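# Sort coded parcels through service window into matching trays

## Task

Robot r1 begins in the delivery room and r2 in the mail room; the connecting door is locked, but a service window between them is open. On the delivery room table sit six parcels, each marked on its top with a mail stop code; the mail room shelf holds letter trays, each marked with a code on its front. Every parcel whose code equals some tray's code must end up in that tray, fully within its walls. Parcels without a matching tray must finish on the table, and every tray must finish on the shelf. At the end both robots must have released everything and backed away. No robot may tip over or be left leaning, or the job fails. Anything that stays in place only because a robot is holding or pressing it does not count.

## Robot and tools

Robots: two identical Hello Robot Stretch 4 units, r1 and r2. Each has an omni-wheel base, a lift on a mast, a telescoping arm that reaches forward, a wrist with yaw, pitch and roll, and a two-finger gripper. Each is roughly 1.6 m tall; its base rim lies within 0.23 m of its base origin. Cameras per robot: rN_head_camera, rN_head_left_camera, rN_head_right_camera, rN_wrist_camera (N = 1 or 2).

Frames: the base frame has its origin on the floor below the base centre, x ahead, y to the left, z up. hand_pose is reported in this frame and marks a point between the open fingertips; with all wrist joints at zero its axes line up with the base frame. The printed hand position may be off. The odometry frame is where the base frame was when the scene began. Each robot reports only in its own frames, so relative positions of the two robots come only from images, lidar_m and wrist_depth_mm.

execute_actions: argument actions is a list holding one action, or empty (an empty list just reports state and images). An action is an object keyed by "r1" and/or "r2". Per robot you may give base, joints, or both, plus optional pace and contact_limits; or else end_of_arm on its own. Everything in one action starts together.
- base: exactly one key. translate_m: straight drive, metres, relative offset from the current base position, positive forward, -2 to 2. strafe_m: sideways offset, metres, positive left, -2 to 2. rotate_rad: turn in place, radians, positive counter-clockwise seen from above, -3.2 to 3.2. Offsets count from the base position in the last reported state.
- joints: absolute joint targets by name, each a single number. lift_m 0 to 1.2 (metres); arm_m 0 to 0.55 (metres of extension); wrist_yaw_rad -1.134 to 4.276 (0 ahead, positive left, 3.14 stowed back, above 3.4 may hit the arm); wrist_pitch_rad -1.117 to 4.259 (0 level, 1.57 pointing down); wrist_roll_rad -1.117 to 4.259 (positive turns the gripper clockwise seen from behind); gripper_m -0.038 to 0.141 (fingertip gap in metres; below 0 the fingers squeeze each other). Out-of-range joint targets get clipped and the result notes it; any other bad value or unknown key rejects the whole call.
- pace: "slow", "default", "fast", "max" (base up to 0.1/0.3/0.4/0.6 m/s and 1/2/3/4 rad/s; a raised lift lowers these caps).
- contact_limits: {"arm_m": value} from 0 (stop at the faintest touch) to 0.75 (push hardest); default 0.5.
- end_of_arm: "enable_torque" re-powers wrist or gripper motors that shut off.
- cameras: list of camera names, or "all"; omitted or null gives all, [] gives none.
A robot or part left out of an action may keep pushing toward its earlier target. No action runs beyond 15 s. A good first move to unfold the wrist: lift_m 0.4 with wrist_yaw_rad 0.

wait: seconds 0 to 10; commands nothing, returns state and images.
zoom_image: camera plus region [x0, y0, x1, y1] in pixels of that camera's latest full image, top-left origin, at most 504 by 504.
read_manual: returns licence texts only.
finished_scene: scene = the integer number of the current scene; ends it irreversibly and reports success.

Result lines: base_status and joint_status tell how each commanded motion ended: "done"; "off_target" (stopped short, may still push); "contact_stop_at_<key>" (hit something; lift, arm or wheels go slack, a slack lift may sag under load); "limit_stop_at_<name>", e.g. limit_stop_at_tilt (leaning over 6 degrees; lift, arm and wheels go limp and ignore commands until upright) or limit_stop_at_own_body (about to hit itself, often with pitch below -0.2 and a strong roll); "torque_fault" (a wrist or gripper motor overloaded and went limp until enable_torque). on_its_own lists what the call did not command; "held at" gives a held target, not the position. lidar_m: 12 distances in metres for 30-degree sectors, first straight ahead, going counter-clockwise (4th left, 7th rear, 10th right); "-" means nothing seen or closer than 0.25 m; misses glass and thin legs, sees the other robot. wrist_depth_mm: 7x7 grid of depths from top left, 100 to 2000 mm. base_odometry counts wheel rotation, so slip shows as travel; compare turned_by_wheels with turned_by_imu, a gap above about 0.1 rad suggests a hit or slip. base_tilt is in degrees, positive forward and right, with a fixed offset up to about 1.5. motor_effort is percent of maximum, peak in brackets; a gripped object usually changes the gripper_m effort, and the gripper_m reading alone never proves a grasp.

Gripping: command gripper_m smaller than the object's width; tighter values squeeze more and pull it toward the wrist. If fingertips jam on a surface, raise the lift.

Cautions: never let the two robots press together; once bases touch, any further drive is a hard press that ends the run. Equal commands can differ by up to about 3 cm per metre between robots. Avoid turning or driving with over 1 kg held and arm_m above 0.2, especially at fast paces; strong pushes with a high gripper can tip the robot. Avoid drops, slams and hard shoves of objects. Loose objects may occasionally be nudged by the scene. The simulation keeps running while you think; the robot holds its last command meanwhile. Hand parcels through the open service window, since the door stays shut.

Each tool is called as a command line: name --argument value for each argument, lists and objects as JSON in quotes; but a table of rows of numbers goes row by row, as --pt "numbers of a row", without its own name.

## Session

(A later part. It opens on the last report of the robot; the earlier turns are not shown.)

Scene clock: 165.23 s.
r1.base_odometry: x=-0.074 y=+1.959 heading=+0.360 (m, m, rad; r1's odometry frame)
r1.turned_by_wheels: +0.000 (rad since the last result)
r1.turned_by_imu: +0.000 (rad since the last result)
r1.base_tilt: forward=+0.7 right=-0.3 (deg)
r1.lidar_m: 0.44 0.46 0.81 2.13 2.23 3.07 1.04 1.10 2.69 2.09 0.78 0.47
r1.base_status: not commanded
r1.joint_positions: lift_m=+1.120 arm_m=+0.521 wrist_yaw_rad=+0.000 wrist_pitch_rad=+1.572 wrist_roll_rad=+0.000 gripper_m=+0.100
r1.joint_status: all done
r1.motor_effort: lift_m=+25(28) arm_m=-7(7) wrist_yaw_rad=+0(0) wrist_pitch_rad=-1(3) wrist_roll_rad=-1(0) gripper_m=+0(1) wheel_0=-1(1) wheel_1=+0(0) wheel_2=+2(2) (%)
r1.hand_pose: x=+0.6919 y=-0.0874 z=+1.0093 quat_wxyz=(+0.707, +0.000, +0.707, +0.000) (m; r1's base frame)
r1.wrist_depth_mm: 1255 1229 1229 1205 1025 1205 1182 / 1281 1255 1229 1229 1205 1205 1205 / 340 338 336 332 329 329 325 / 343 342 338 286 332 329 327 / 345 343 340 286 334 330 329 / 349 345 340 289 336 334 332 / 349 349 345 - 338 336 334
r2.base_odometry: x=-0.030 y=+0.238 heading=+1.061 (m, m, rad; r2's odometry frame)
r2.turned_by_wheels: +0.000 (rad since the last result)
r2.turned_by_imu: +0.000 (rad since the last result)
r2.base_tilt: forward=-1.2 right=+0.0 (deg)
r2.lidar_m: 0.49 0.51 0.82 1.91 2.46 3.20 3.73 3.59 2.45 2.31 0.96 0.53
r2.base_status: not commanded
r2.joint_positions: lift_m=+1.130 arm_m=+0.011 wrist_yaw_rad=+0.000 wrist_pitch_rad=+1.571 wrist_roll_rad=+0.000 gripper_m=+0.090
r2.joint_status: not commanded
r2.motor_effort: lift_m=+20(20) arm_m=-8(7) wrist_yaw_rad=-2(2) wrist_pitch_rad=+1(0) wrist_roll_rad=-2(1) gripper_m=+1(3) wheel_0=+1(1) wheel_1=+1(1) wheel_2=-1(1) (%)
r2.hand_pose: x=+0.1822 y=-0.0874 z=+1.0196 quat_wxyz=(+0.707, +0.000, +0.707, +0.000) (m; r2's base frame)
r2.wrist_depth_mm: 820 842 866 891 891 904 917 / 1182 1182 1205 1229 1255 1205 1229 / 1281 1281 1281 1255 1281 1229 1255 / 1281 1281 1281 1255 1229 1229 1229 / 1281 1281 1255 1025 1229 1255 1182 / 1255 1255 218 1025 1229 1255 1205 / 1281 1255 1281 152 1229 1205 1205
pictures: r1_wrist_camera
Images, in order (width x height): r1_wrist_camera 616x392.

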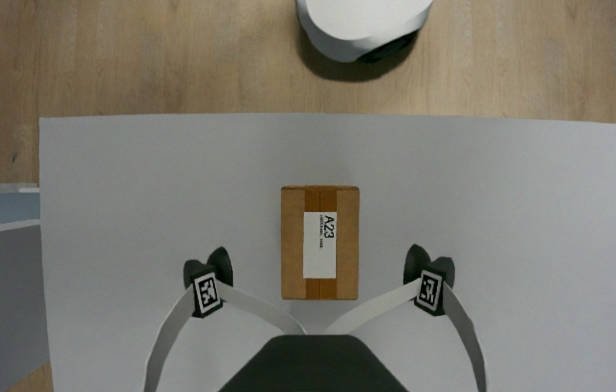

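execute_actions --actions '[{"r1": {"base": {"translate_m": -0.276}, "joints": {"arm_m": 0.01, "lift_m": 1.15}, "pace": "fast"}, "r2": {"joints": {"arm_m": 0.25, "gripper_m": 0.105}}}]' --cameras '[]'

execute_actions --actions '[{"r1": {"base": {"strafe_m": -0.97}, "joints": {"lift_m": 0.5}, "pace": "max"}, "r2": {"joints": {"arm_m": 0.45}}}]' --cameras '["r2_wrist_camera"]'

Scene clock: 168.40 s.
r1.base_odometry: x=-0.333 y=+1.862 heading=+0.360 (m, m, rad; r1's odometry frame)
r1.turned_by_wheels: +0.000 (rad since the last result)
r1.turned_by_imu: +0.000 (rad since the last result)
r1.base_tilt: forward=+0.7 right=-0.3 (deg)
r1.lidar_m: 0.71 0.86 1.22 2.13 2.24 3.08 0.75 0.82 2.68 2.60 1.18 0.75
r1.base_status: done
r1.joint_positions: lift_m=+1.150 arm_m=+0.011 wrist_yaw_rad=+0.000 wrist_pitch_rad=+1.571 wrist_roll_rad=+0.000 gripper_m=+0.100
r1.joint_status: all done
r1.motor_effort: lift_m=+24(27) arm_m=-7(8) wrist_yaw_rad=+1(1) wrist_pitch_rad=+0(1) wrist_roll_rad=-1(0) gripper_m=-2(1) wheel_0=+1(6) wheel_1=-1(1) wheel_2=-2(10) (%)
r1.hand_pose: x=+0.1819 y=-0.0874 z=+1.0394 quat_wxyz=(+0.707, +0.000, +0.707, +0.000) (m; r1's base frame)
r1.wrist_depth_mm: 1281 1281 1255 1255 1229 1229 1229 / 1281 1281 1255 1281 1229 1229 1255 / 1281 1308 1255 1281 1255 1229 1229 / 1308 1308 1281 1281 1281 1255 1255 / 1308 1308 1078 1060 1281 1255 1255 / 1336 1308 1060 1078 1281 1281 1255 / 1336 1308 1308 - 1308 1281 1281
r2.base_odometry: x=-0.030 y=+0.238 heading=+1.061 (m, m, rad; r2's odometry frame)
r2.turned_by_wheels: +0.000 (rad since the last result)
r2.turned_by_imu: +0.001 (rad since the last result)
r2.base_tilt: forward=-1.2 right=+0.0 (deg)
r2.lidar_m: 0.49 0.49 0.81 1.92 2.45 3.18 3.69 3.58 2.46 2.29 0.94 0.53
r2.base_status: not commanded
r2.joint_positions: lift_m=+1.130 arm_m=+0.249 wrist_yaw_rad=+0.000 wrist_pitch_rad=+1.571 wrist_roll_rad=+0.000 gripper_m=+0.105
r2.joint_status: all done
r2.motor_effort: lift_m=+20(20) arm_m=+8(7) wrist_yaw_rad=-2(2) wrist_pitch_rad=+1(1) wrist_roll_rad=-1(2) gripper_m=+2(7) wheel_0=+1(1) wheel_1=+1(1) wheel_2=-1(1) (%)
r2.hand_pose: x=+0.4195 y=-0.0874 z=+1.0196 quat_wxyz=(+0.707, +0.000, +0.707, +0.000) (m; r2's base frame)
r2.wrist_depth_mm: 359 357 357 301 349 347 343 / 359 353 357 351 347 345 342 / 357 355 351 349 347 345 343 / 1308 1308 1281 1255 1255 1229 1229 / 1308 1255 1308 1255 1229 1255 1229 / 1308 1255 228 1098 1255 1255 1229 / 1281 1255 1025 154 1255 1205 1205
pictures: none
No camera images: the call's "cameras" was empty. Leave "cameras" out to get every camera's image.

Scene clock: 172.80 s.
r1.base_odometry: x=+0.009 y=+0.954 heading=+0.360 (m, m, rad; r1's odometry frame)
r1.turned_by_wheels: +0.000 (rad since the last result)
r1.turned_by_imu: +0.001 (rad since the last result)
r1.base_tilt: forward=+0.6 right=-0.3 (deg)
r1.lidar_m: 0.81 0.86 1.04 3.11 1.10 0.87 1.51 2.30 1.66 1.62 1.17 0.85
r1.base_status: done
r1.joint_positions: lift_m=+0.500 arm_m=+0.011 wrist_yaw_rad=+0.000 wrist_pitch_rad=+1.571 wrist_roll_rad=+0.000 gripper_m=+0.100
r1.joint_status: all done
r1.motor_effort: lift_m=+18(22) arm_m=-7(7) wrist_yaw_rad=+1(1) wrist_pitch_rad=+0(1) wrist_roll_rad=-1(1) gripper_m=-2(2) wheel_0=-2(7) wheel_1=+3(6) wheel_2=+0(2) (%)
r1.hand_pose: x=+0.1821 y=-0.0874 z=+0.3900 quat_wxyz=(+0.707, +0.000, +0.707, +0.000) (m; r1's base frame)
r1.wrist_depth_mm: 621 615 609 603 603 591 591 / 621 621 609 609 609 603 591 / 634 627 621 615 609 609 603 / 640 634 627 621 615 609 603 / 640 634 410 407 621 609 609 / 654 418 410 410 407 615 615 / 647 421 415 - 421 621 615
r2.base_odometry: x=-0.030 y=+0.238 heading=+1.061 (m, m, rad; r2's odometry frame)
r2.turned_by_wheels: +0.000 (rad since the last result)
r2.turned_by_imu: +0.001 (rad since the last result)
r2.base_tilt: forward=-1.2 right=-0.1 (deg)
r2.lidar_m: 0.48 0.51 0.83 1.88 2.42 3.20 3.71 3.58 2.45 2.32 0.95 0.51
r2.base_status: not commanded
r2.joint_positions: lift_m=+1.130 arm_m=+0.449 wrist_yaw_rad=+0.000 wrist_pitch_rad=+1.571 wrist_roll_rad=+0.000 gripper_m=+0.105
r2.joint_status: all done
r2.motor_effort: lift_m=+20(20) arm_m=+8(7) wrist_yaw_rad=-2(2) wrist_pitch_rad=+0(1) wrist_roll_rad=+0(0) gripper_m=-1(1) wheel_0=+1(1) wheel_1=+1(1) wheel_2=-1(1) (%)
r2.hand_pose: x=+0.6195 y=-0.0874 z=+1.0196 quat_wxyz=(+0.707, +0.000, +0.707, +0.000) (m; r2's base frame)
r2.wrist_depth_mm: 359 357 353 351 351 345 342 / 357 357 353 353 349 345 343 / 357 355 353 349 343 342 342 / 355 351 351 349 345 343 343 / 355 353 351 297 345 342 340 / 353 349 228 297 342 338 338 / 351 351 347 154 342 340 340
pictures: r2_wrist_camera
Images, in order (width x height): r2_wrist_camera 616x392.

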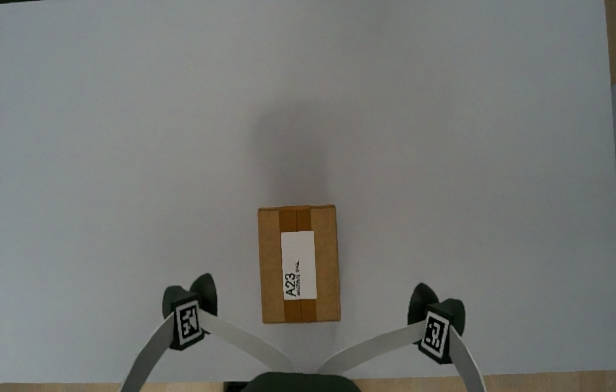

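execute_actions --actions '[{"r1": {"base": {"translate_m": -2.0}, "pace": "max"}, "r2": {"base": {"strafe_m": 0.015}, "joints": {"arm_m": 0.461, "wrist_roll_rad": -0.04}}}]' --cameras '["r2_wrist_camera"]'

execute_actions --actions '[{"r1": {"base": {"rotate_rad": 1.571}, "joints": {"lift_m": 0.99}, "pace": "fast"}, "r2": {"joints": {"lift_m": 1.042}}}]' --cameras '["r2_wrist_camera", "r1_head_camera"]'

Scene clock: 178.70 s.
r1.base_odometry: x=-1.862 y=+0.249 heading=+0.360 (m, m, rad; r1's odometry frame)
r1.turned_by_wheels: +0.000 (rad since the last result)
r1.turned_by_imu: -0.003 (rad since the last result)
r1.base_tilt: forward=+0.7 right=-0.3 (deg)
r1.lidar_m: 2.77 0.53 0.39 0.37 0.39 1.53 1.46 1.52 1.67 1.61 1.68 2.31
r1.base_status: done
r1.joint_positions: lift_m=+0.500 arm_m=+0.011 wrist_yaw_rad=+0.000 wrist_pitch_rad=+1.571 wrist_roll_rad=+0.000 gripper_m=+0.100
r1.joint_status: not commanded
r1.motor_effort: lift_m=+18(18) arm_m=-7(7) wrist_yaw_rad=+1(1) wrist_pitch_rad=+0(1) wrist_roll_rad=-1(0) gripper_m=+1(1) wheel_0=+1(3) wheel_1=+1(6) wheel_2=-1(13) (%)
r1.hand_pose: x=+0.1820 y=-0.0874 z=+0.3900 quat_wxyz=(+0.707, +0.000, +0.707, +0.000) (m; r1's base frame)
r1.wrist_depth_mm: 621 621 615 609 603 597 591 / 627 621 615 609 609 603 597 / 627 621 621 615 609 603 597 / 634 627 627 615 615 603 603 / 640 634 413 410 615 615 609 / 640 418 410 407 407 615 615 / 647 421 415 - 418 621 621
r2.base_odometry: x=-0.043 y=+0.245 heading=+1.061 (m, m, rad; r2's odometry frame)
r2.turned_by_wheels: +0.000 (rad since the last result)
r2.turned_by_imu: +0.001 (rad since the last result)
r2.base_tilt: forward=-1.3 right=-0.1 (deg)
r2.lidar_m: 0.50 0.51 0.81 1.90 2.41 3.16 3.72 3.61 2.48 2.33 0.96 0.52
r2.base_status: done
r2.joint_positions: lift_m=+1.130 arm_m=+0.460 wrist_yaw_rad=+0.000 wrist_pitch_rad=+1.571 wrist_roll_rad=-0.040 gripper_m=+0.105
r2.joint_status: all done
r2.motor_effort: lift_m=+20(20) arm_m=+8(8) wrist_yaw_rad=-2(2) wrist_pitch_rad=+1(1) wrist_roll_rad=+0(2) gripper_m=+2(0) wheel_0=-3(9) wheel_1=+1(7) wheel_2=+0(1) (%)
r2.hand_pose: x=+0.6305 y=-0.0874 z=+1.0196 quat_wxyz=(+0.707, -0.014, +0.707, +0.014) (m; r2's base frame)
r2.wrist_depth_mm: 359 357 355 351 347 345 342 / 357 355 355 349 347 343 342 / 357 355 355 349 347 342 338 / 357 353 349 347 345 342 340 / 357 353 349 296 347 343 338 / 355 349 227 296 343 340 338 / 353 349 349 154 340 336 338
pictures: r2_wrist_camera
Images, in order (width x height): r2_wrist_camera 616x392.

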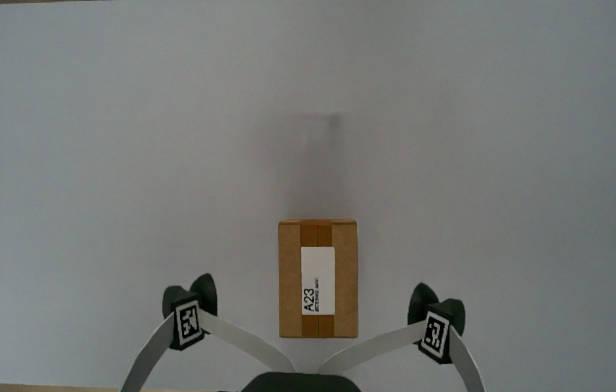

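Scene clock: 181.00 s.
r1.base_odometry: x=-1.862 y=+0.249 heading=+1.931 (m, m, rad; r1's odometry frame)
r1.turned_by_wheels: +1.571 (rad since the last result)
r1.turned_by_imu: +1.573 (rad since the last result)
r1.base_tilt: forward=+0.6 right=-0.3 (deg)
r1.lidar_m: 0.38 0.39 1.51 1.47 1.53 1.66 1.61 1.67 2.31 2.78 0.53 0.39
r1.base_status: done
r1.joint_positions: lift_m=+0.990 arm_m=+0.011 wrist_yaw_rad=+0.000 wrist_pitch_rad=+1.571 wrist_roll_rad=+0.000 gripper_m=+0.100
r1.joint_status: all done
r1.motor_effort: lift_m=+25(28) arm_m=-7(7) wrist_yaw_rad=+1(1) wrist_pitch_rad=+0(1) wrist_roll_rad=+0(1) gripper_m=+1(0) wheel_0=-1(8) wheel_1=+0(11) wheel_2=+1(9) (%)
r1.hand_pose: x=+0.1821 y=-0.0874 z=+0.8794 quat_wxyz=(+0.707, +0.000, +0.707, +0.000) (m; r1's base frame)
r1.wrist_depth_mm: 345 343 342 342 336 332 329 / 1138 778 1098 1118 1078 1078 1060 / 1138 1138 1118 1118 1098 1078 1078 / 1138 1138 1118 1118 1118 1098 1098 / 1160 1138 917 904 1138 1118 1098 / 1160 1160 931 917 1118 1098 1098 / 1160 1160 1160 - 1118 1118 1118
r2.base_odometry: x=-0.043 y=+0.245 heading=+1.061 (m, m, rad; r2's odometry frame)
r2.turned_by_wheels: +0.000 (rad since the last result)
r2.turned_by_imu: +0.001 (rad since the last result)
r2.base_tilt: forward=-1.2 right=-0.2 (deg)
r2.lidar_m: 0.48 0.52 0.80 1.91 2.44 3.19 3.71 3.61 2.47 2.32 0.93 0.54
r2.base_status: not commanded
r2.joint_positions: lift_m=+1.042 arm_m=+0.460 wrist_yaw_rad=+0.000 wrist_pitch_rad=+1.571 wrist_roll_rad=-0.040 gripper_m=+0.105
r2.joint_status: all done
r2.motor_effort: lift_m=+16(19) arm_m=+8(8) wrist_yaw_rad=-2(2) wrist_pitch_rad=+3(0) wrist_roll_rad=-2(0) gripper_m=-1(1) wheel_0=-4(3) wheel_1=+1(1) wheel_2=+0(0) (%)
r2.hand_pose: x=+0.6305 y=-0.0874 z=+0.9319 quat_wxyz=(+0.707, -0.014, +0.707, +0.014) (m; r2's base frame)
r2.wrist_depth_mm: 268 267 264 263 260 257 257 / 268 266 263 262 258 257 255 / 267 265 262 260 257 257 254 / 266 265 262 259 257 255 253 / 266 264 262 210 257 255 254 / 264 260 227 208 213 253 252 / 263 260 259 154 254 252 251
pictures: r1_head_camera, r2_wrist_camera
Images, in order (width x height): r1_head_camera 420x560, r2_wrist_camera 616x392.

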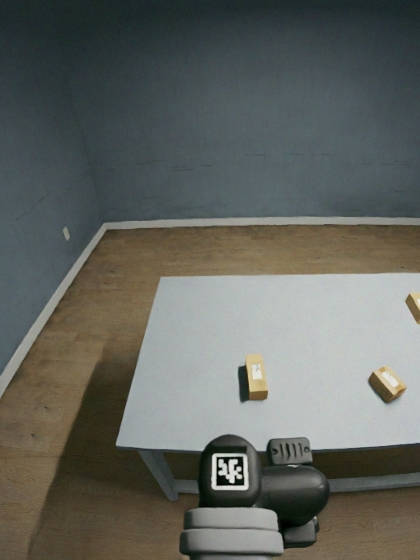

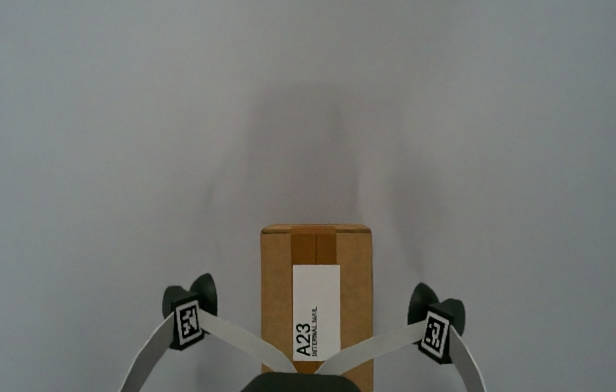

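execute_actions --actions '[{"r1": {"joints": {"arm_m": 0.43, "lift_m": 0.96, "wrist_roll_rad": -0.045}}, "r2": {"joints": {"gripper_m": 0.022}}}]' --cameras '["r2_wrist_camera", "r1_wrist_camera"]'

Scene clock: 183.73 s.
r1.base_odometry: x=-1.862 y=+0.249 heading=+1.931 (m, m, rad; r1's odometry frame)
r1.turned_by_wheels: +0.000 (rad since the last result)
r1.turned_by_imu: +0.000 (rad since the last result)
r1.base_tilt: forward=+0.6 right=-0.3 (deg)
r1.lidar_m: 0.34 0.39 1.54 1.47 1.54 1.68 1.61 1.69 2.31 2.78 0.53 0.39
r1.base_status: not commanded
r1.joint_positions: lift_m=+0.960 arm_m=+0.429 wrist_yaw_rad=+0.000 wrist_pitch_rad=+1.571 wrist_roll_rad=-0.045 gripper_m=+0.100
r1.joint_status: all done
r1.motor_effort: lift_m=+17(24) arm_m=+7(7) wrist_yaw_rad=+0(0) wrist_pitch_rad=+1(0) wrist_roll_rad=-1(3) gripper_m=+0(1) wheel_0=+0(0) wheel_1=+0(0) wheel_2=+2(1) (%)
r1.hand_pose: x=+0.5996 y=-0.0874 z=+0.8501 quat_wxyz=(+0.707, -0.016, +0.707, +0.016) (m; r1's base frame)
r1.wrist_depth_mm: 314 312 309 307 304 301 300 / 317 314 312 309 307 304 301 / 320 317 315 312 309 306 304 / 322 319 317 263 310 309 306 / 324 322 319 263 312 310 309 / 329 324 319 265 315 312 310 / 329 327 324 - 317 315 314
r2.base_odometry: x=-0.043 y=+0.245 heading=+1.061 (m, m, rad; r2's odometry frame)
r2.turned_by_wheels: +0.000 (rad since the last result)
r2.turned_by_imu: +0.001 (rad since the last result)
r2.base_tilt: forward=-1.3 right=+0.0 (deg)
r2.lidar_m: 0.48 0.50 0.81 1.91 2.44 3.17 3.71 3.59 2.45 2.34 0.94 0.53
r2.base_status: not commanded
r2.joint_positions: lift_m=+1.042 arm_m=+0.460 wrist_yaw_rad=+0.000 wrist_pitch_rad=+1.571 wrist_roll_rad=-0.040 gripper_m=+0.022
r2.joint_status: all done
r2.motor_effort: lift_m=+15(16) arm_m=+8(8) wrist_yaw_rad=-2(2) wrist_pitch_rad=+1(1) wrist_roll_rad=-1(2) gripper_m=-22(20) wheel_0=-3(3) wheel_1=+1(1) wheel_2=+0(0) (%)
r2.hand_pose: x=+0.6305 y=-0.0874 z=+0.9319 quat_wxyz=(+0.707, -0.014, +0.707, +0.014) (m; r2's base frame)
r2.wrist_depth_mm: 268 266 266 262 259 258 256 / 266 265 264 262 258 257 256 / 267 265 262 260 258 257 254 / 265 265 260 259 257 255 254 / 266 264 260 197 256 256 253 / 263 262 198 195 207 253 253 / 262 260 258 195 195 253 250
pictures: r1_wrist_camera, r2_wrist_camera
Images, in order (width x height): r1_wrist_camera 616x392, r2_wrist_camera 616x392.

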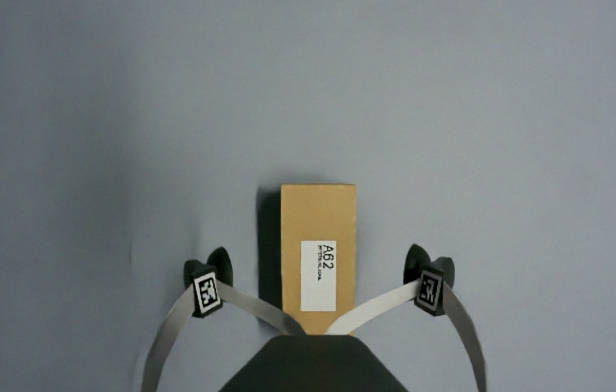

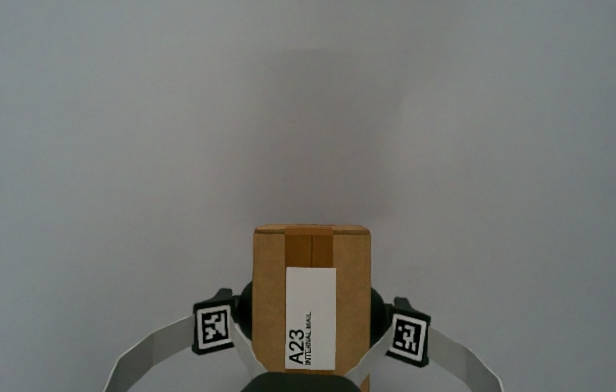

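execute_actions --actions '[{"r1": {"joints": {"arm_m": 0.42, "lift_m": 0.905}}, "r2": {"joints": {"lift_m": 1.09}}}]' --cameras '["r2_wrist_camera", "r1_wrist_camera"]'

execute_actions --actions '[{"r1": {"joints": {"gripper_m": 0.016}}, "r2": {"base": {"translate_m": -0.3}, "joints": {"arm_m": 0.01, "wrist_roll_rad": 0.0}, "pace": "fast"}}]' --cameras '["r1_wrist_camera", "r2_wrist_camera"]'

Scene clock: 185.23 s.
r1.base_odometry: x=-1.862 y=+0.249 heading=+1.931 (m, m, rad; r1's odometry frame)
r1.turned_by_wheels: +0.000 (rad since the last result)
r1.turned_by_imu: +0.000 (rad since the last result)
r1.base_tilt: forward=+0.7 right=-0.3 (deg)
r1.lidar_m: 0.36 0.40 1.53 1.46 1.51 1.67 1.60 1.69 2.32 2.79 0.53 0.39
r1.base_status: not commanded
r1.joint_positions: lift_m=+0.905 arm_m=+0.421 wrist_yaw_rad=+0.000 wrist_pitch_rad=+1.571 wrist_roll_rad=-0.045 gripper_m=+0.100
r1.joint_status: all done
r1.motor_effort: lift_m=+16(16) arm_m=-7(6) wrist_yaw_rad=+0(0) wrist_pitch_rad=+0(1) wrist_roll_rad=-1(1) gripper_m=+0(0) wheel_0=+0(0) wheel_1=-1(0) wheel_2=+2(1) (%)
r1.hand_pose: x=+0.5921 y=-0.0874 z=+0.7951 quat_wxyz=(+0.707, -0.016, +0.707, +0.016) (m; r1's base frame)
r1.wrist_depth_mm: 259 257 255 253 251 248 - / 262 259 257 255 252 250 249 / 263 260 259 256 254 252 250 / 266 263 260 206 255 254 252 / 267 265 262 208 257 255 254 / 270 266 263 208 209 257 256 / 271 270 266 - 262 259 -
r2.base_odometry: x=-0.043 y=+0.245 heading=+1.061 (m, m, rad; r2's odometry frame)
r2.turned_by_wheels: +0.000 (rad since the last result)
r2.turned_by_imu: +0.000 (rad since the last result)
r2.base_tilt: forward=-1.2 right=+0.0 (deg)
r2.lidar_m: 0.49 0.51 0.80 1.87 2.42 3.17 3.69 3.62 2.48 2.33 0.95 0.52
r2.base_status: not commanded
r2.joint_positions: lift_m=+1.090 arm_m=+0.460 wrist_yaw_rad=+0.000 wrist_pitch_rad=+1.571 wrist_roll_rad=-0.040 gripper_m=+0.022
r2.joint_status: all done
r2.motor_effort: lift_m=+20(21) arm_m=+8(8) wrist_yaw_rad=-2(1) wrist_pitch_rad=+1(1) wrist_roll_rad=+1(2) gripper_m=-20(23) wheel_0=-3(3) wheel_1=+1(1) wheel_2=+0(0) (%)
r2.hand_pose: x=+0.6305 y=-0.0874 z=+0.9795 quat_wxyz=(+0.707, -0.014, +0.707, +0.014) (m; r2's base frame)
r2.wrist_depth_mm: 320 317 312 310 307 303 306 / 319 314 312 307 307 303 303 / 317 314 312 309 306 303 303 / 315 312 309 309 304 303 300 / 314 312 310 197 304 301 300 / 310 309 198 196 206 301 298 / 312 306 307 196 196 298 297
pictures: r1_wrist_camera, r2_wrist_camera
Images, in order (width x height): r1_wrist_camera 616x392, r2_wrist_camera 616x392.

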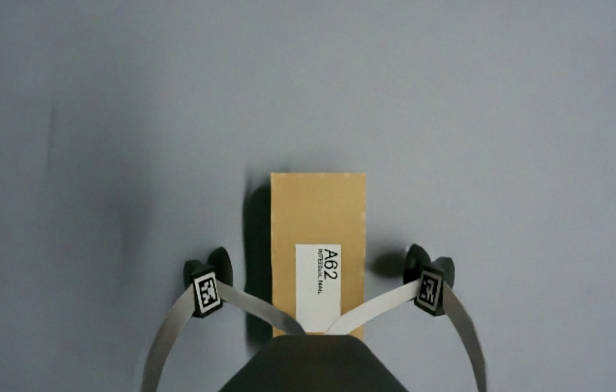

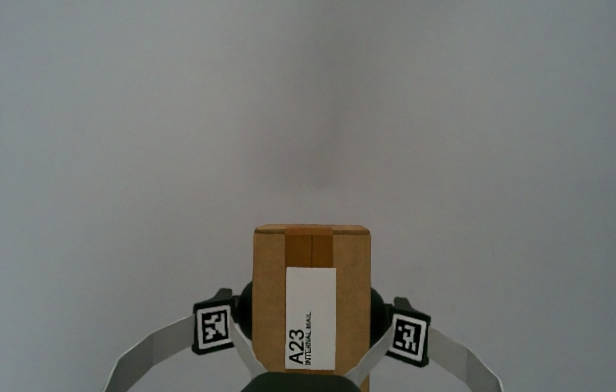

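Scene clock: 187.60 s.
r1.base_odometry: x=-1.862 y=+0.249 heading=+1.931 (m, m, rad; r1's odometry frame)
r1.turned_by_wheels: +0.000 (rad since the last result)
r1.turned_by_imu: +0.000 (rad since the last result)
r1.base_tilt: forward=+0.7 right=-0.3 (deg)
r1.lidar_m: 0.37 0.40 1.54 1.47 1.51 1.66 1.60 1.68 2.32 2.79 0.54 0.37
r1.base_status: not commanded
r1.joint_positions: lift_m=+0.905 arm_m=+0.421 wrist_yaw_rad=+0.000 wrist_pitch_rad=+1.571 wrist_roll_rad=-0.045 gripper_m=+0.016
r1.joint_status: all done
r1.motor_effort: lift_m=+17(16) arm_m=-7(7) wrist_yaw_rad=+0(0) wrist_pitch_rad=+1(2) wrist_roll_rad=+0(1) gripper_m=-18(17) wheel_0=+0(0) wheel_1=+0(0) wheel_2=+1(1) (%)
r1.hand_pose: x=+0.5921 y=-0.0874 z=+0.7951 quat_wxyz=(+0.707, -0.016, +0.707, +0.016) (m; r1's base frame)
r1.wrist_depth_mm: 258 257 255 253 251 248 - / 260 258 256 254 252 250 248 / 263 260 258 256 254 252 251 / 265 263 259 195 255 254 252 / 267 265 262 196 256 256 254 / 270 266 190 198 196 257 256 / 271 268 266 - 262 259 -
r2.base_odometry: x=-0.189 y=-0.016 heading=+1.061 (m, m, rad; r2's odometry frame)
r2.turned_by_wheels: +0.000 (rad since the last result)
r2.turned_by_imu: +0.000 (rad since the last result)
r2.base_tilt: forward=-1.3 right=+0.0 (deg)
r2.lidar_m: 0.79 0.82 1.20 2.36 2.42 3.15 3.39 3.44 2.49 2.33 1.41 0.83
r2.base_status: done
r2.joint_positions: lift_m=+1.090 arm_m=+0.011 wrist_yaw_rad=+0.000 wrist_pitch_rad=+1.571 wrist_roll_rad=+0.000 gripper_m=+0.022
r2.joint_status: all done
r2.motor_effort: lift_m=+20(20) arm_m=-8(9) wrist_yaw_rad=+0(3) wrist_pitch_rad=-1(1) wrist_roll_rad=-1(1) gripper_m=-20(19) wheel_0=-1(6) wheel_1=+0(5) wheel_2=-2(11) (%)
r2.hand_pose: x=+0.1821 y=-0.0874 z=+0.9795 quat_wxyz=(+0.707, +0.000, +0.707, +0.000) (m; r2's base frame)
r2.wrist_depth_mm: 1281 1255 1255 1255 1255 1229 1229 / 1255 1255 1205 1205 1205 1205 1229 / 1229 1255 1205 1205 1205 1205 1182 / 1255 1205 1205 1205 1182 1205 1205 / 1229 1205 1255 197 1229 1182 1182 / 1205 1229 197 197 206 1205 1160 / 1229 1205 1205 196 195 1182 1160
pictures: r1_wrist_camera, r2_wrist_camera
Images, in order (width x height): r1_wrist_camera 616x392, r2_wrist_camera 616x392.

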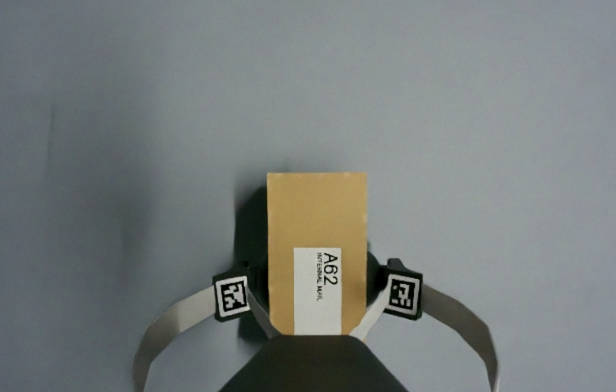

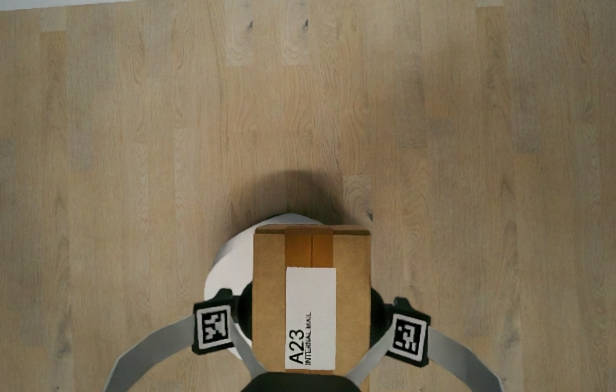

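execute_actions --actions '[{"r1": {"joints": {"lift_m": 1.0}}, "r2": {"base": {"rotate_rad": -2.962}, "joints": {"lift_m": 0.5}, "pace": "max"}}]' --cameras '["r1_wrist_camera", "r2_head_camera"]'

Scene clock: 192.03 s.
r1.base_odometry: x=-1.862 y=+0.249 heading=+1.931 (m, m, rad; r1's odometry frame)
r1.turned_by_wheels: +0.000 (rad since the last result)
r1.turned_by_imu: +0.000 (rad since the last result)
r1.base_tilt: forward=+0.7 right=-0.3 (deg)
r1.lidar_m: 0.35 0.38 1.54 1.46 1.53 1.69 1.60 1.68 2.31 2.79 0.53 0.39
r1.base_status: not commanded
r1.joint_positions: lift_m=+1.000 arm_m=+0.421 wrist_yaw_rad=+0.000 wrist_pitch_rad=+1.571 wrist_roll_rad=-0.045 gripper_m=+0.016
r1.joint_status: all done
r1.motor_effort: lift_m=+26(28) arm_m=-7(7) wrist_yaw_rad=+0(0) wrist_pitch_rad=+0(0) wrist_roll_rad=-1(1) gripper_m=-16(17) wheel_0=-1(0) wheel_1=+0(0) wheel_2=+1(1) (%)
r1.hand_pose: x=+0.5921 y=-0.0874 z=+0.8893 quat_wxyz=(+0.707, -0.016, +0.707, +0.016) (m; r1's base frame)
r1.wrist_depth_mm: 353 351 347 347 343 338 336 / 355 353 351 347 345 342 340 / 359 355 353 349 347 343 342 / 362 359 355 195 349 347 345 / 366 362 359 196 349 349 347 / 368 366 191 198 197 351 349 / 370 368 364 - 357 355 351
r2.base_odometry: x=-0.189 y=-0.016 heading=-1.901 (m, m, rad; r2's odometry frame)
r2.turned_by_wheels: -2.962 (rad since the last result)
r2.turned_by_imu: -3.016 (rad since the last result)
r2.base_tilt: forward=-1.2 right=+0.0 (deg)
r2.lidar_m: 2.91 3.03 2.38 2.33 1.16 0.81 0.77 0.97 1.46 2.35 2.54 3.43
r2.base_status: done
r2.joint_positions: lift_m=+0.500 arm_m=+0.011 wrist_yaw_rad=+0.000 wrist_pitch_rad=+1.571 wrist_roll_rad=+0.000 gripper_m=+0.022
r2.joint_status: all done
r2.motor_effort: lift_m=+17(18) arm_m=-7(7) wrist_yaw_rad=-3(1) wrist_pitch_rad=+0(1) wrist_roll_rad=+0(0) gripper_m=-20(21) wheel_0=+1(7) wheel_1=+1(7) wheel_2=+2(6) (%)
r2.hand_pose: x=+0.1822 y=-0.0874 z=+0.3898 quat_wxyz=(+0.707, +0.000, +0.707, +0.000) (m; r2's base frame)
r2.wrist_depth_mm: 640 634 627 634 627 615 609 / 640 640 634 627 621 609 609 / 647 627 634 627 615 609 615 / 640 634 627 621 615 615 609 / 640 627 410 197 621 621 603 / 627 407 197 196 206 603 603 / 634 410 404 195 196 609 603
pictures: r1_wrist_camera, r2_head_camera
Images, in order (width x height): r1_wrist_camera 616x392, r2_head_camera 420x560.

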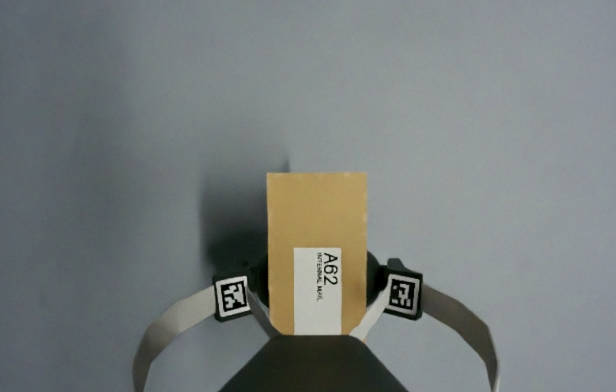

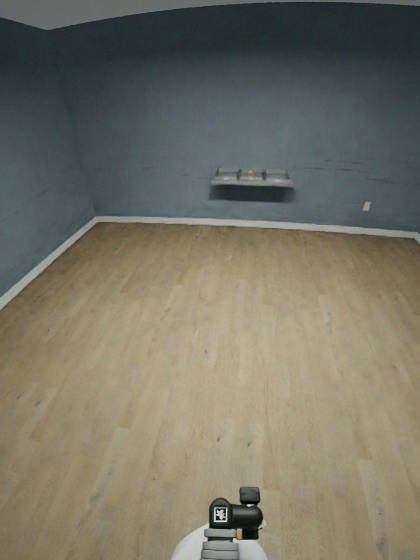

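execute_actions --actions '[]'

Scene clock: 193.03 s.
r1.base_odometry: x=-1.862 y=+0.249 heading=+1.931 (m, m, rad; r1's odometry frame)
r1.turned_by_wheels: +0.000 (rad since the last result)
r1.turned_by_imu: +0.000 (rad since the last result)
r1.base_tilt: forward=+0.7 right=-0.3 (deg)
r1.lidar_m: 0.37 0.40 1.53 1.46 1.54 1.67 1.60 1.68 2.32 2.81 0.52 0.38
r1.base_status: not commanded
r1.joint_positions: lift_m=+1.000 arm_m=+0.421 wrist_yaw_rad=+0.000 wrist_pitch_rad=+1.571 wrist_roll_rad=-0.045 gripper_m=+0.016
r1.joint_status: all done
r1.motor_effort: lift_m=+26(28) arm_m=-7(7) wrist_yaw_rad=+1(0) wrist_pitch_rad=+1(0) wrist_roll_rad=-1(1) gripper_m=-17(17) wheel_0=-1(0) wheel_1=+0(0) wheel_2=+2(1) (%)
r1.hand_pose: x=+0.5921 y=-0.0874 z=+0.8893 quat_wxyz=(+0.707, -0.016, +0.707, +0.016) (m; r1's base frame)
r1.wrist_depth_mm: 353 349 347 345 342 338 336 / 357 353 351 349 345 342 340 / 359 357 351 351 347 343 342 / 362 359 357 195 349 347 347 / 366 362 359 196 351 349 347 / 368 366 190 198 196 351 349 / 370 366 364 - 355 355 351
r2.base_odometry: x=-0.189 y=-0.016 heading=-1.901 (m, m, rad; r2's odometry frame)
r2.turned_by_wheels: +0.000 (rad since the last result)
r2.turned_by_imu: +0.000 (rad since the last result)
r2.base_tilt: forward=-1.3 right=+0.0 (deg)
r2.lidar_m: 2.91 3.04 2.39 2.33 1.16 0.81 0.78 0.97 1.48 2.36 2.55 3.42
r2.base_status: done
r2.joint_positions: lift_m=+0.500 arm_m=+0.011 wrist_yaw_rad=+0.000 wrist_pitch_rad=+1.571 wrist_roll_rad=+0.000 gripper_m=+0.022
r2.joint_status: all done
r2.motor_effort: lift_m=+17(18) arm_m=-7(7) wrist_yaw_rad=-2(1) wrist_pitch_rad=+0(1) wrist_roll_rad=+2(0) gripper_m=-19(21) wheel_0=+1(7) wheel_1=+1(7) wheel_2=+2(6) (%)
r2.hand_pose: x=+0.1822 y=-0.0874 z=+0.3898 quat_wxyz=(+0.707, +0.000, +0.707, +0.000) (m; r2's base frame)
r2.wrist_depth_mm: 627 640 627 627 627 615 615 / 640 634 634 621 627 609 603 / 640 640 634 627 615 615 609 / 627 627 627 615 615 615 603 / 627 634 415 197 609 609 603 / 627 407 198 197 206 609 597 / 634 404 404 195 195 597 603
pictures: r1_head_camera, r1_head_left_camera, r1_head_right_camera, r1_wrist_camera, r2_head_camera, r2_head_left_camera, r2_head_right_camera, r2_wrist_camera
Images, in order (width x height): r1_head_camera 420x560, r1_head_left_camera 420x672, r1_head_right_camera 420x672, r1_wrist_camera 616x392, r2_head_camera 420x560, r2_head_left_camera 420x672, r2_head_right_camera 420x672, r2_wrist_camera 616x392.

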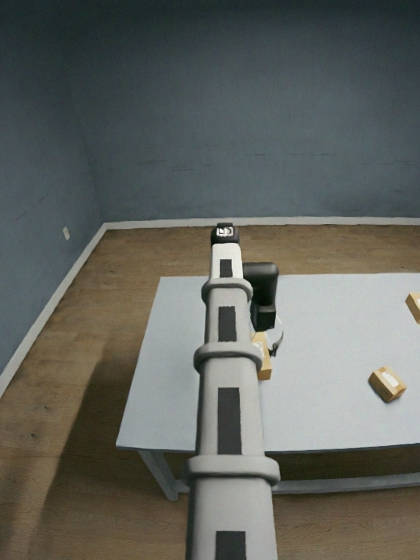

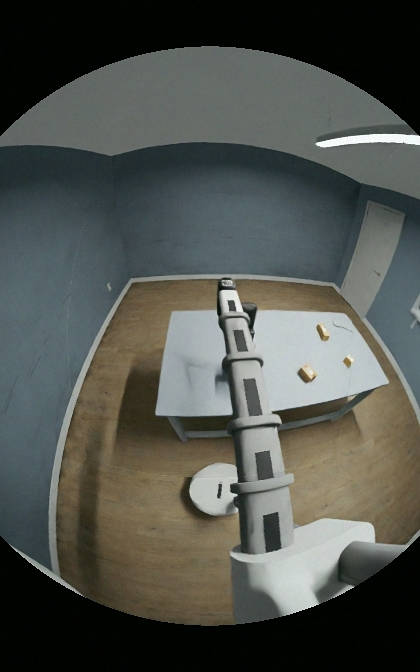

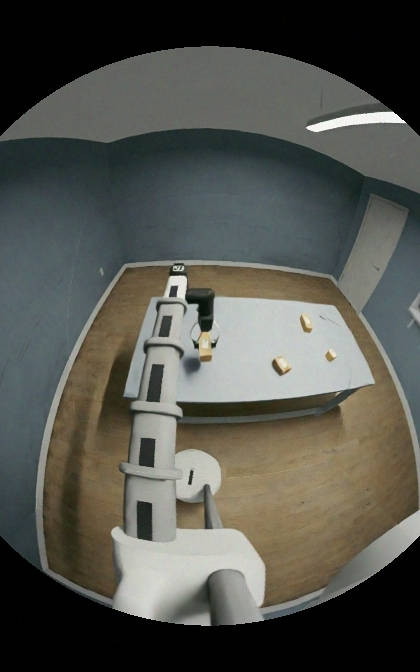

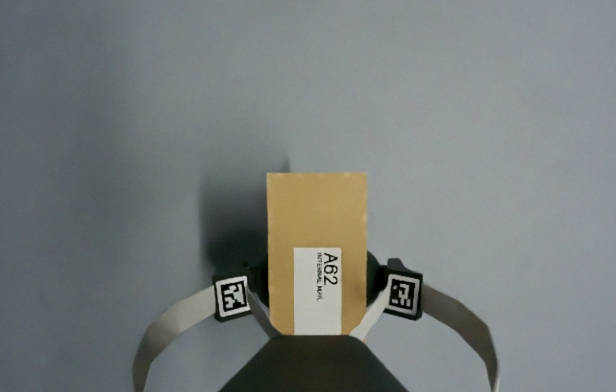

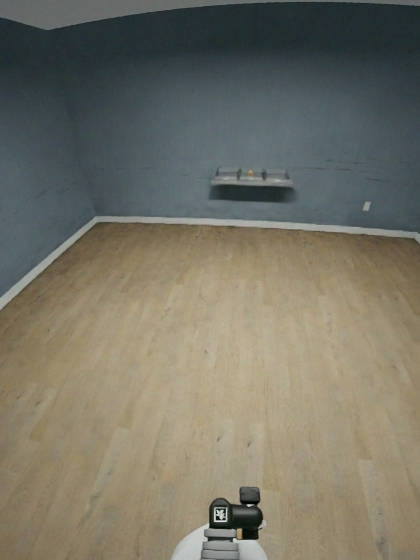

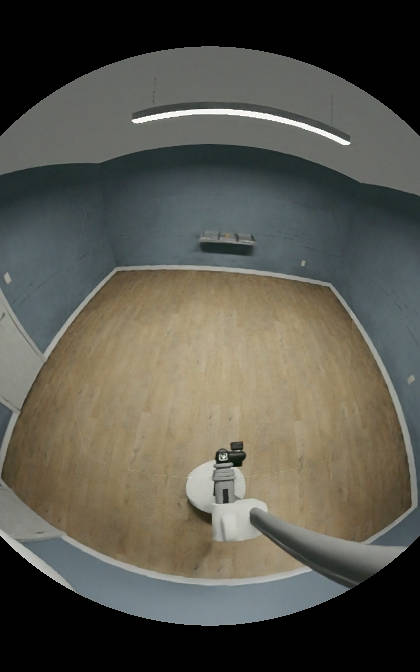

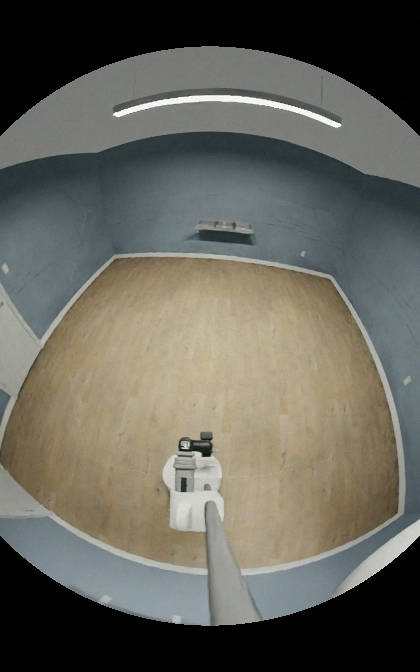

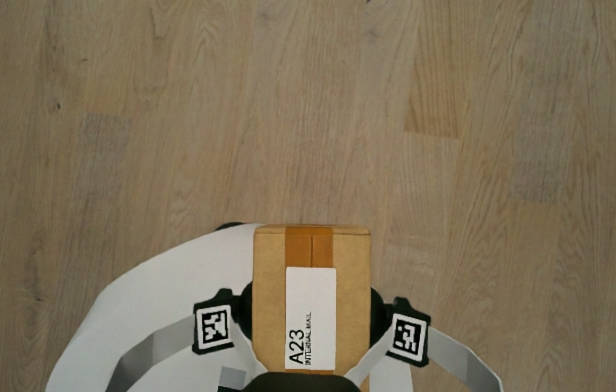

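zoom_image --camera "r2_head_camera" --region '[180, 140, 320, 220]'

Region (180, 140, 320, 220) of r2_head_camera's 420x560 image, scaled by 3.600, with more detail than that image has; it fills the top 288 rows of this view, and the rest is white.

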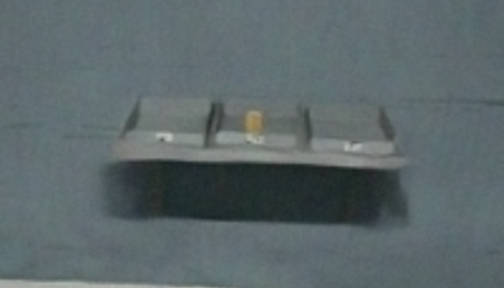

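execute_actions --actions '[{"r1": {"base": {"rotate_rad": -1.571}, "joints": {"arm_m": 0.01, "wrist_roll_rad": 0.0}, "pace": "fast"}, "r2": {"base": {"rotate_rad": 0.022}, "pace": "fast"}}]' --cameras '["r1_head_camera", "r1_wrist_camera", "r2_head_camera"]'

Scene clock: 196.73 s.
r1.base_odometry: x=-1.862 y=+0.249 heading=+0.360 (m, m, rad; r1's odometry frame)
r1.turned_by_wheels: -1.571 (rad since the last result)
r1.turned_by_imu: -1.573 (rad since the last result)
r1.base_tilt: forward=+0.6 right=-0.3 (deg)
r1.lidar_m: 2.78 0.52 0.37 0.36 0.40 1.53 1.46 1.50 1.67 1.60 1.67 2.32
r1.base_status: done
r1.joint_positions: lift_m=+1.000 arm_m=+0.011 wrist_yaw_rad=+0.000 wrist_pitch_rad=+1.571 wrist_roll_rad=+0.000 gripper_m=+0.016
r1.joint_status: all done
r1.motor_effort: lift_m=+25(26) arm_m=-7(7) wrist_yaw_rad=+1(1) wrist_pitch_rad=+0(2) wrist_roll_rad=+0(1) gripper_m=-17(15) wheel_0=-1(5) wheel_1=+0(4) wheel_2=+2(7) (%)
r1.hand_pose: x=+0.1820 y=-0.0874 z=+0.8894 quat_wxyz=(+0.707, +0.000, +0.707, +0.000) (m; r1's base frame)
r1.wrist_depth_mm: 1118 1118 1138 1118 1118 1078 1078 / 1138 1118 1118 1098 1098 1098 1078 / 1138 1138 1118 1118 1118 1098 1098 / 1138 1138 1138 195 1118 1098 1098 / 1160 1160 917 196 1118 1118 1098 / 1182 1160 191 198 196 1118 1118 / 1182 976 1160 - 1138 1118 1118
r2.base_odometry: x=-0.189 y=-0.016 heading=-1.879 (m, m, rad; r2's odometry frame)
r2.turned_by_wheels: +0.022 (rad since the last result)
r2.turned_by_imu: +0.023 (rad since the last result)
r2.base_tilt: forward=-1.3 right=+0.0 (deg)
r2.lidar_m: 2.91 2.98 2.36 2.33 1.15 0.79 0.79 0.99 1.53 2.36 2.57 2.94
r2.base_status: done
r2.joint_positions: lift_m=+0.500 arm_m=+0.011 wrist_yaw_rad=+0.000 wrist_pitch_rad=+1.571 wrist_roll_rad=+0.000 gripper_m=+0.022
r2.joint_status: not commanded
r2.motor_effort: lift_m=+18(17) arm_m=-8(8) wrist_yaw_rad=-2(2) wrist_pitch_rad=+2(1) wrist_roll_rad=-1(1) gripper_m=-19(23) wheel_0=-1(3) wheel_1=+1(4) wheel_2=+1(1) (%)
r2.hand_pose: x=+0.1822 y=-0.0874 z=+0.3898 quat_wxyz=(+0.707, +0.000, +0.707, +0.000) (m; r2's base frame)
r2.wrist_depth_mm: 647 634 634 627 634 615 621 / 634 627 634 621 615 615 609 / 640 634 640 621 627 615 603 / 634 634 634 627 621 603 609 / 634 627 415 198 615 609 603 / 627 413 198 196 206 609 609 / 627 404 404 196 195 603 603
pictures: r1_head_camera, r1_wrist_camera, r2_head_camera
Images, in order (width x height): r1_head_camera 420x560, r1_wrist_camera 616x392, r2_head_camera 420x560.

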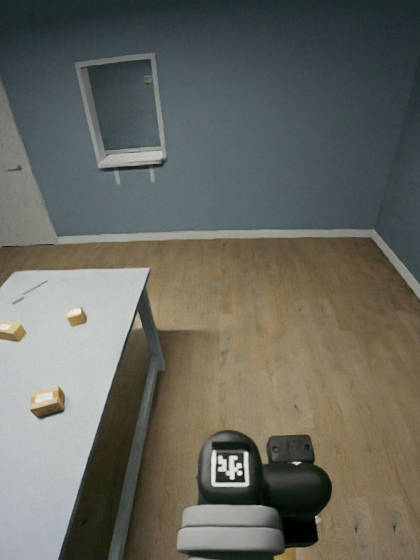

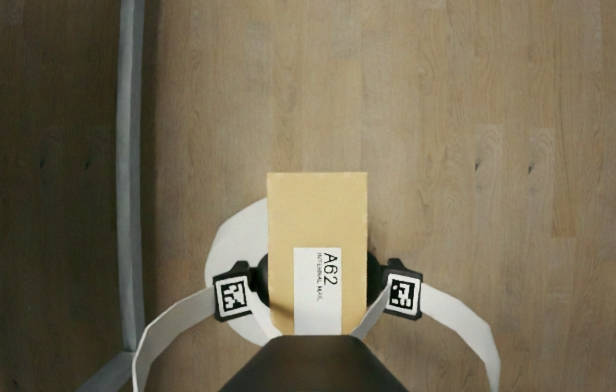

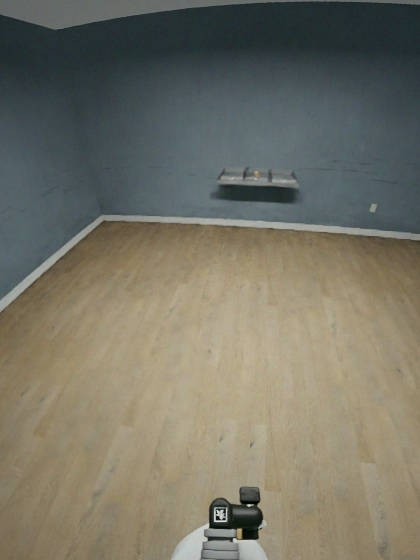

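execute_actions --actions '[{"r1": {"base": {"translate_m": 2.0}, "pace": "max"}, "r2": {"base": {"translate_m": 2.0}, "pace": "max"}}]' --cameras '["r1_head_camera", "r2_head_camera"]'

Scene clock: 204.10 s.
r1.base_odometry: x=+0.009 y=+0.954 heading=+0.360 (m, m, rad; r1's odometry frame)
r1.turned_by_wheels: +0.000 (rad since the last result)
r1.turned_by_imu: +0.003 (rad since the last result)
r1.base_tilt: forward=+0.6 right=-0.3 (deg)
r1.lidar_m: 0.81 0.86 1.03 3.10 1.13 0.86 1.51 2.31 1.66 1.63 1.18 0.84
r1.base_status: done
r1.joint_positions: lift_m=+1.000 arm_m=+0.011 wrist_yaw_rad=+0.000 wrist_pitch_rad=+1.571 wrist_roll_rad=+0.000 gripper_m=+0.016
r1.joint_status: not commanded
r1.motor_effort: lift_m=+25(25) arm_m=-7(7) wrist_yaw_rad=+1(0) wrist_pitch_rad=-1(0) wrist_roll_rad=+1(1) gripper_m=-17(16) wheel_0=-1(7) wheel_1=+1(5) wheel_2=+1(10) (%)
r1.hand_pose: x=+0.1820 y=-0.0874 z=+0.8894 quat_wxyz=(+0.707, +0.000, +0.707, +0.000) (m; r1's base frame)
r1.wrist_depth_mm: 1138 1118 1098 1098 1098 1078 1078 / 1160 1138 1118 1098 1098 1078 1078 / 1138 1138 1118 1098 1118 1098 1098 / 1160 1138 1118 195 1118 1098 1098 / 1160 1160 931 196 1118 1118 1118 / 1182 1160 190 198 196 1118 1118 / 1182 1160 1160 - 1138 1138 1118
r2.base_odometry: x=-0.795 y=-1.922 heading=-1.879 (m, m, rad; r2's odometry frame)
r2.turned_by_wheels: +0.000 (rad since the last result)
r2.turned_by_imu: +0.001 (rad since the last result)
r2.base_tilt: forward=-1.3 right=+0.0 (deg)
r2.lidar_m: 0.92 1.54 2.11 2.08 2.28 2.91 2.87 3.17 2.65 2.62 1.78 0.96
r2.base_status: done
r2.joint_positions: lift_m=+0.500 arm_m=+0.011 wrist_yaw_rad=+0.000 wrist_pitch_rad=+1.571 wrist_roll_rad=+0.000 gripper_m=+0.022
r2.joint_status: not commanded
r2.motor_effort: lift_m=+17(17) arm_m=-7(7) wrist_yaw_rad=-2(3) wrist_pitch_rad=+2(1) wrist_roll_rad=+2(2) gripper_m=-19(21) wheel_0=+1(7) wheel_1=-1(5) wheel_2=+2(14) (%)
r2.hand_pose: x=+0.1822 y=-0.0874 z=+0.3898 quat_wxyz=(+0.707, +0.000, +0.707, +0.000) (m; r2's base frame)
r2.wrist_depth_mm: 654 634 634 634 627 621 609 / 634 634 627 621 621 615 615 / 634 634 634 615 621 609 603 / 640 627 627 621 615 603 603 / 634 634 413 198 615 609 603 / 627 410 197 197 206 609 603 / 627 404 404 195 195 603 603
pictures: r1_head_camera, r2_head_camera
Images, in order (width x height): r1_head_camera 420x560, r2_head_camera 420x560.

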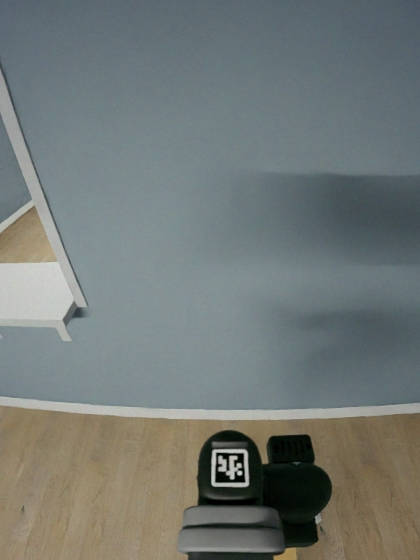

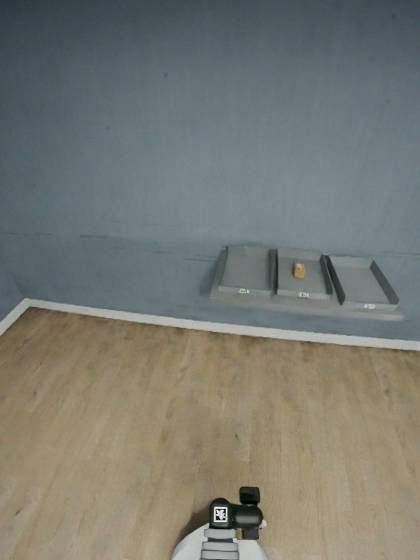

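zoom_image --camera "r2_head_camera" --region '[200, 230, 420, 340]'

Region (200, 230, 420, 340) of r2_head_camera's 420x560 image, scaled by 2.291, with more detail than that image has.

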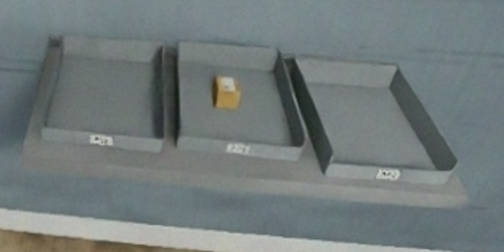

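execute_actions --actions '[{"r1": {"base": {"strafe_m": 0.97}, "joints": {"lift_m": 1.08}, "pace": "max"}, "r2": {"base": {"translate_m": 0.51}, "joints": {"lift_m": 1.0, "arm_m": 0.2}, "pace": "max"}}]' --cameras '["r1_head_camera", "r2_head_camera", "r2_wrist_camera"]'

Scene clock: 209.50 s.
r1.base_odometry: x=-0.333 y=+1.862 heading=+0.360 (m, m, rad; r1's odometry frame)
r1.turned_by_wheels: +0.000 (rad since the last result)
r1.turned_by_imu: +0.000 (rad since the last result)
r1.base_tilt: forward=+0.6 right=-0.3 (deg)
r1.lidar_m: 0.71 0.87 1.21 2.13 2.23 3.10 0.76 0.81 2.67 2.58 1.19 0.75
r1.base_status: done
r1.joint_positions: lift_m=+1.080 arm_m=+0.011 wrist_yaw_rad=+0.000 wrist_pitch_rad=+1.571 wrist_roll_rad=+0.000 gripper_m=+0.016
r1.joint_status: all done
r1.motor_effort: lift_m=+24(28) arm_m=-7(7) wrist_yaw_rad=+0(1) wrist_pitch_rad=+0(1) wrist_roll_rad=+1(0) gripper_m=-15(16) wheel_0=+1(10) wheel_1=-2(12) wheel_2=+0(1) (%)
r1.hand_pose: x=+0.1820 y=-0.0874 z=+0.9695 quat_wxyz=(+0.707, +0.000, +0.707, +0.000) (m; r1's base frame)
r1.wrist_depth_mm: 1205 1205 1182 1182 1182 1160 1160 / 1205 1205 1205 1205 1182 1160 1160 / 1229 1205 1205 1229 1182 1182 1160 / 1255 1229 1205 195 1205 1182 1182 / 1255 1229 1008 196 1205 1205 1205 / 1281 1255 191 198 196 1205 1205 / 1281 1255 1229 - 1229 1205 1205
r2.base_odometry: x=-0.950 y=-2.408 heading=-1.879 (m, m, rad; r2's odometry frame)
r2.turned_by_wheels: +0.000 (rad since the last result)
r2.turned_by_imu: +0.001 (rad since the last result)
r2.base_tilt: forward=-1.3 right=+0.0 (deg)
r2.lidar_m: 0.44 0.96 1.48 2.03 2.22 3.38 3.40 3.40 2.71 2.38 0.56 0.45
r2.base_status: done
r2.joint_positions: lift_m=+1.000 arm_m=+0.199 wrist_yaw_rad=+0.000 wrist_pitch_rad=+1.571 wrist_roll_rad=+0.000 gripper_m=+0.022
r2.joint_status: all done
r2.motor_effort: lift_m=+19(22) arm_m=+7(9) wrist_yaw_rad=-2(1) wrist_pitch_rad=+0(1) wrist_roll_rad=-1(0) gripper_m=-22(21) wheel_0=+0(5) wheel_1=+0(7) wheel_2=+2(12) (%)
r2.hand_pose: x=+0.3696 y=-0.0874 z=+0.8896 quat_wxyz=(+0.707, +0.000, +0.707, +0.000) (m; r2's base frame)
r2.wrist_depth_mm: 1205 1118 359 357 353 351 325 / 1138 1138 357 355 353 349 330 / 1160 1138 359 357 357 351 347 / 1138 1138 1138 1118 1138 355 349 / 1138 1138 1138 198 1098 1118 1098 / 1160 1160 198 196 206 1118 1078 / 1118 1138 904 195 196 1078 1060
pictures: r1_head_camera, r2_head_camera, r2_wrist_camera
Images, in order (width x height): r1_head_camera 420x560, r2_head_camera 420x560, r2_wrist_camera 616x392.

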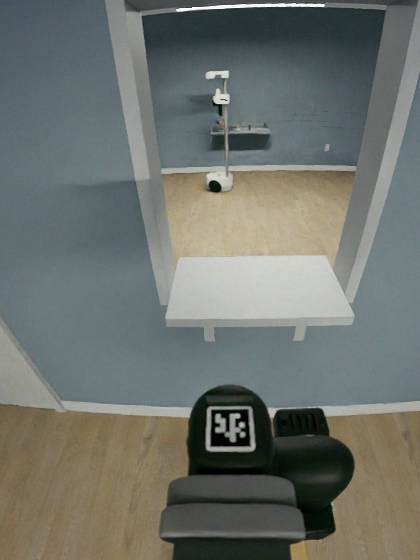

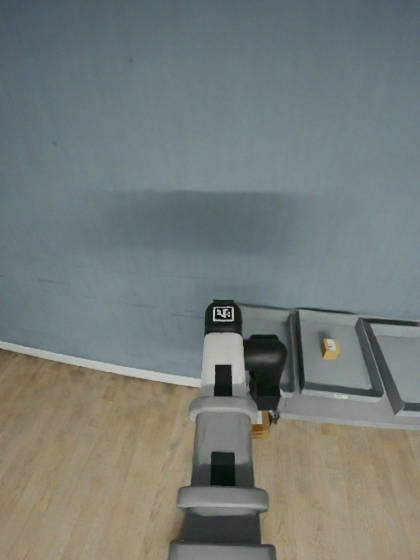

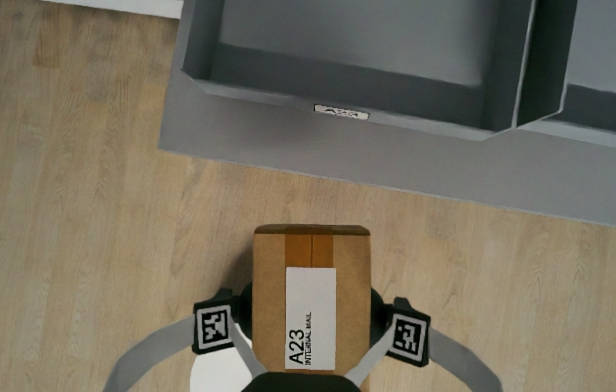

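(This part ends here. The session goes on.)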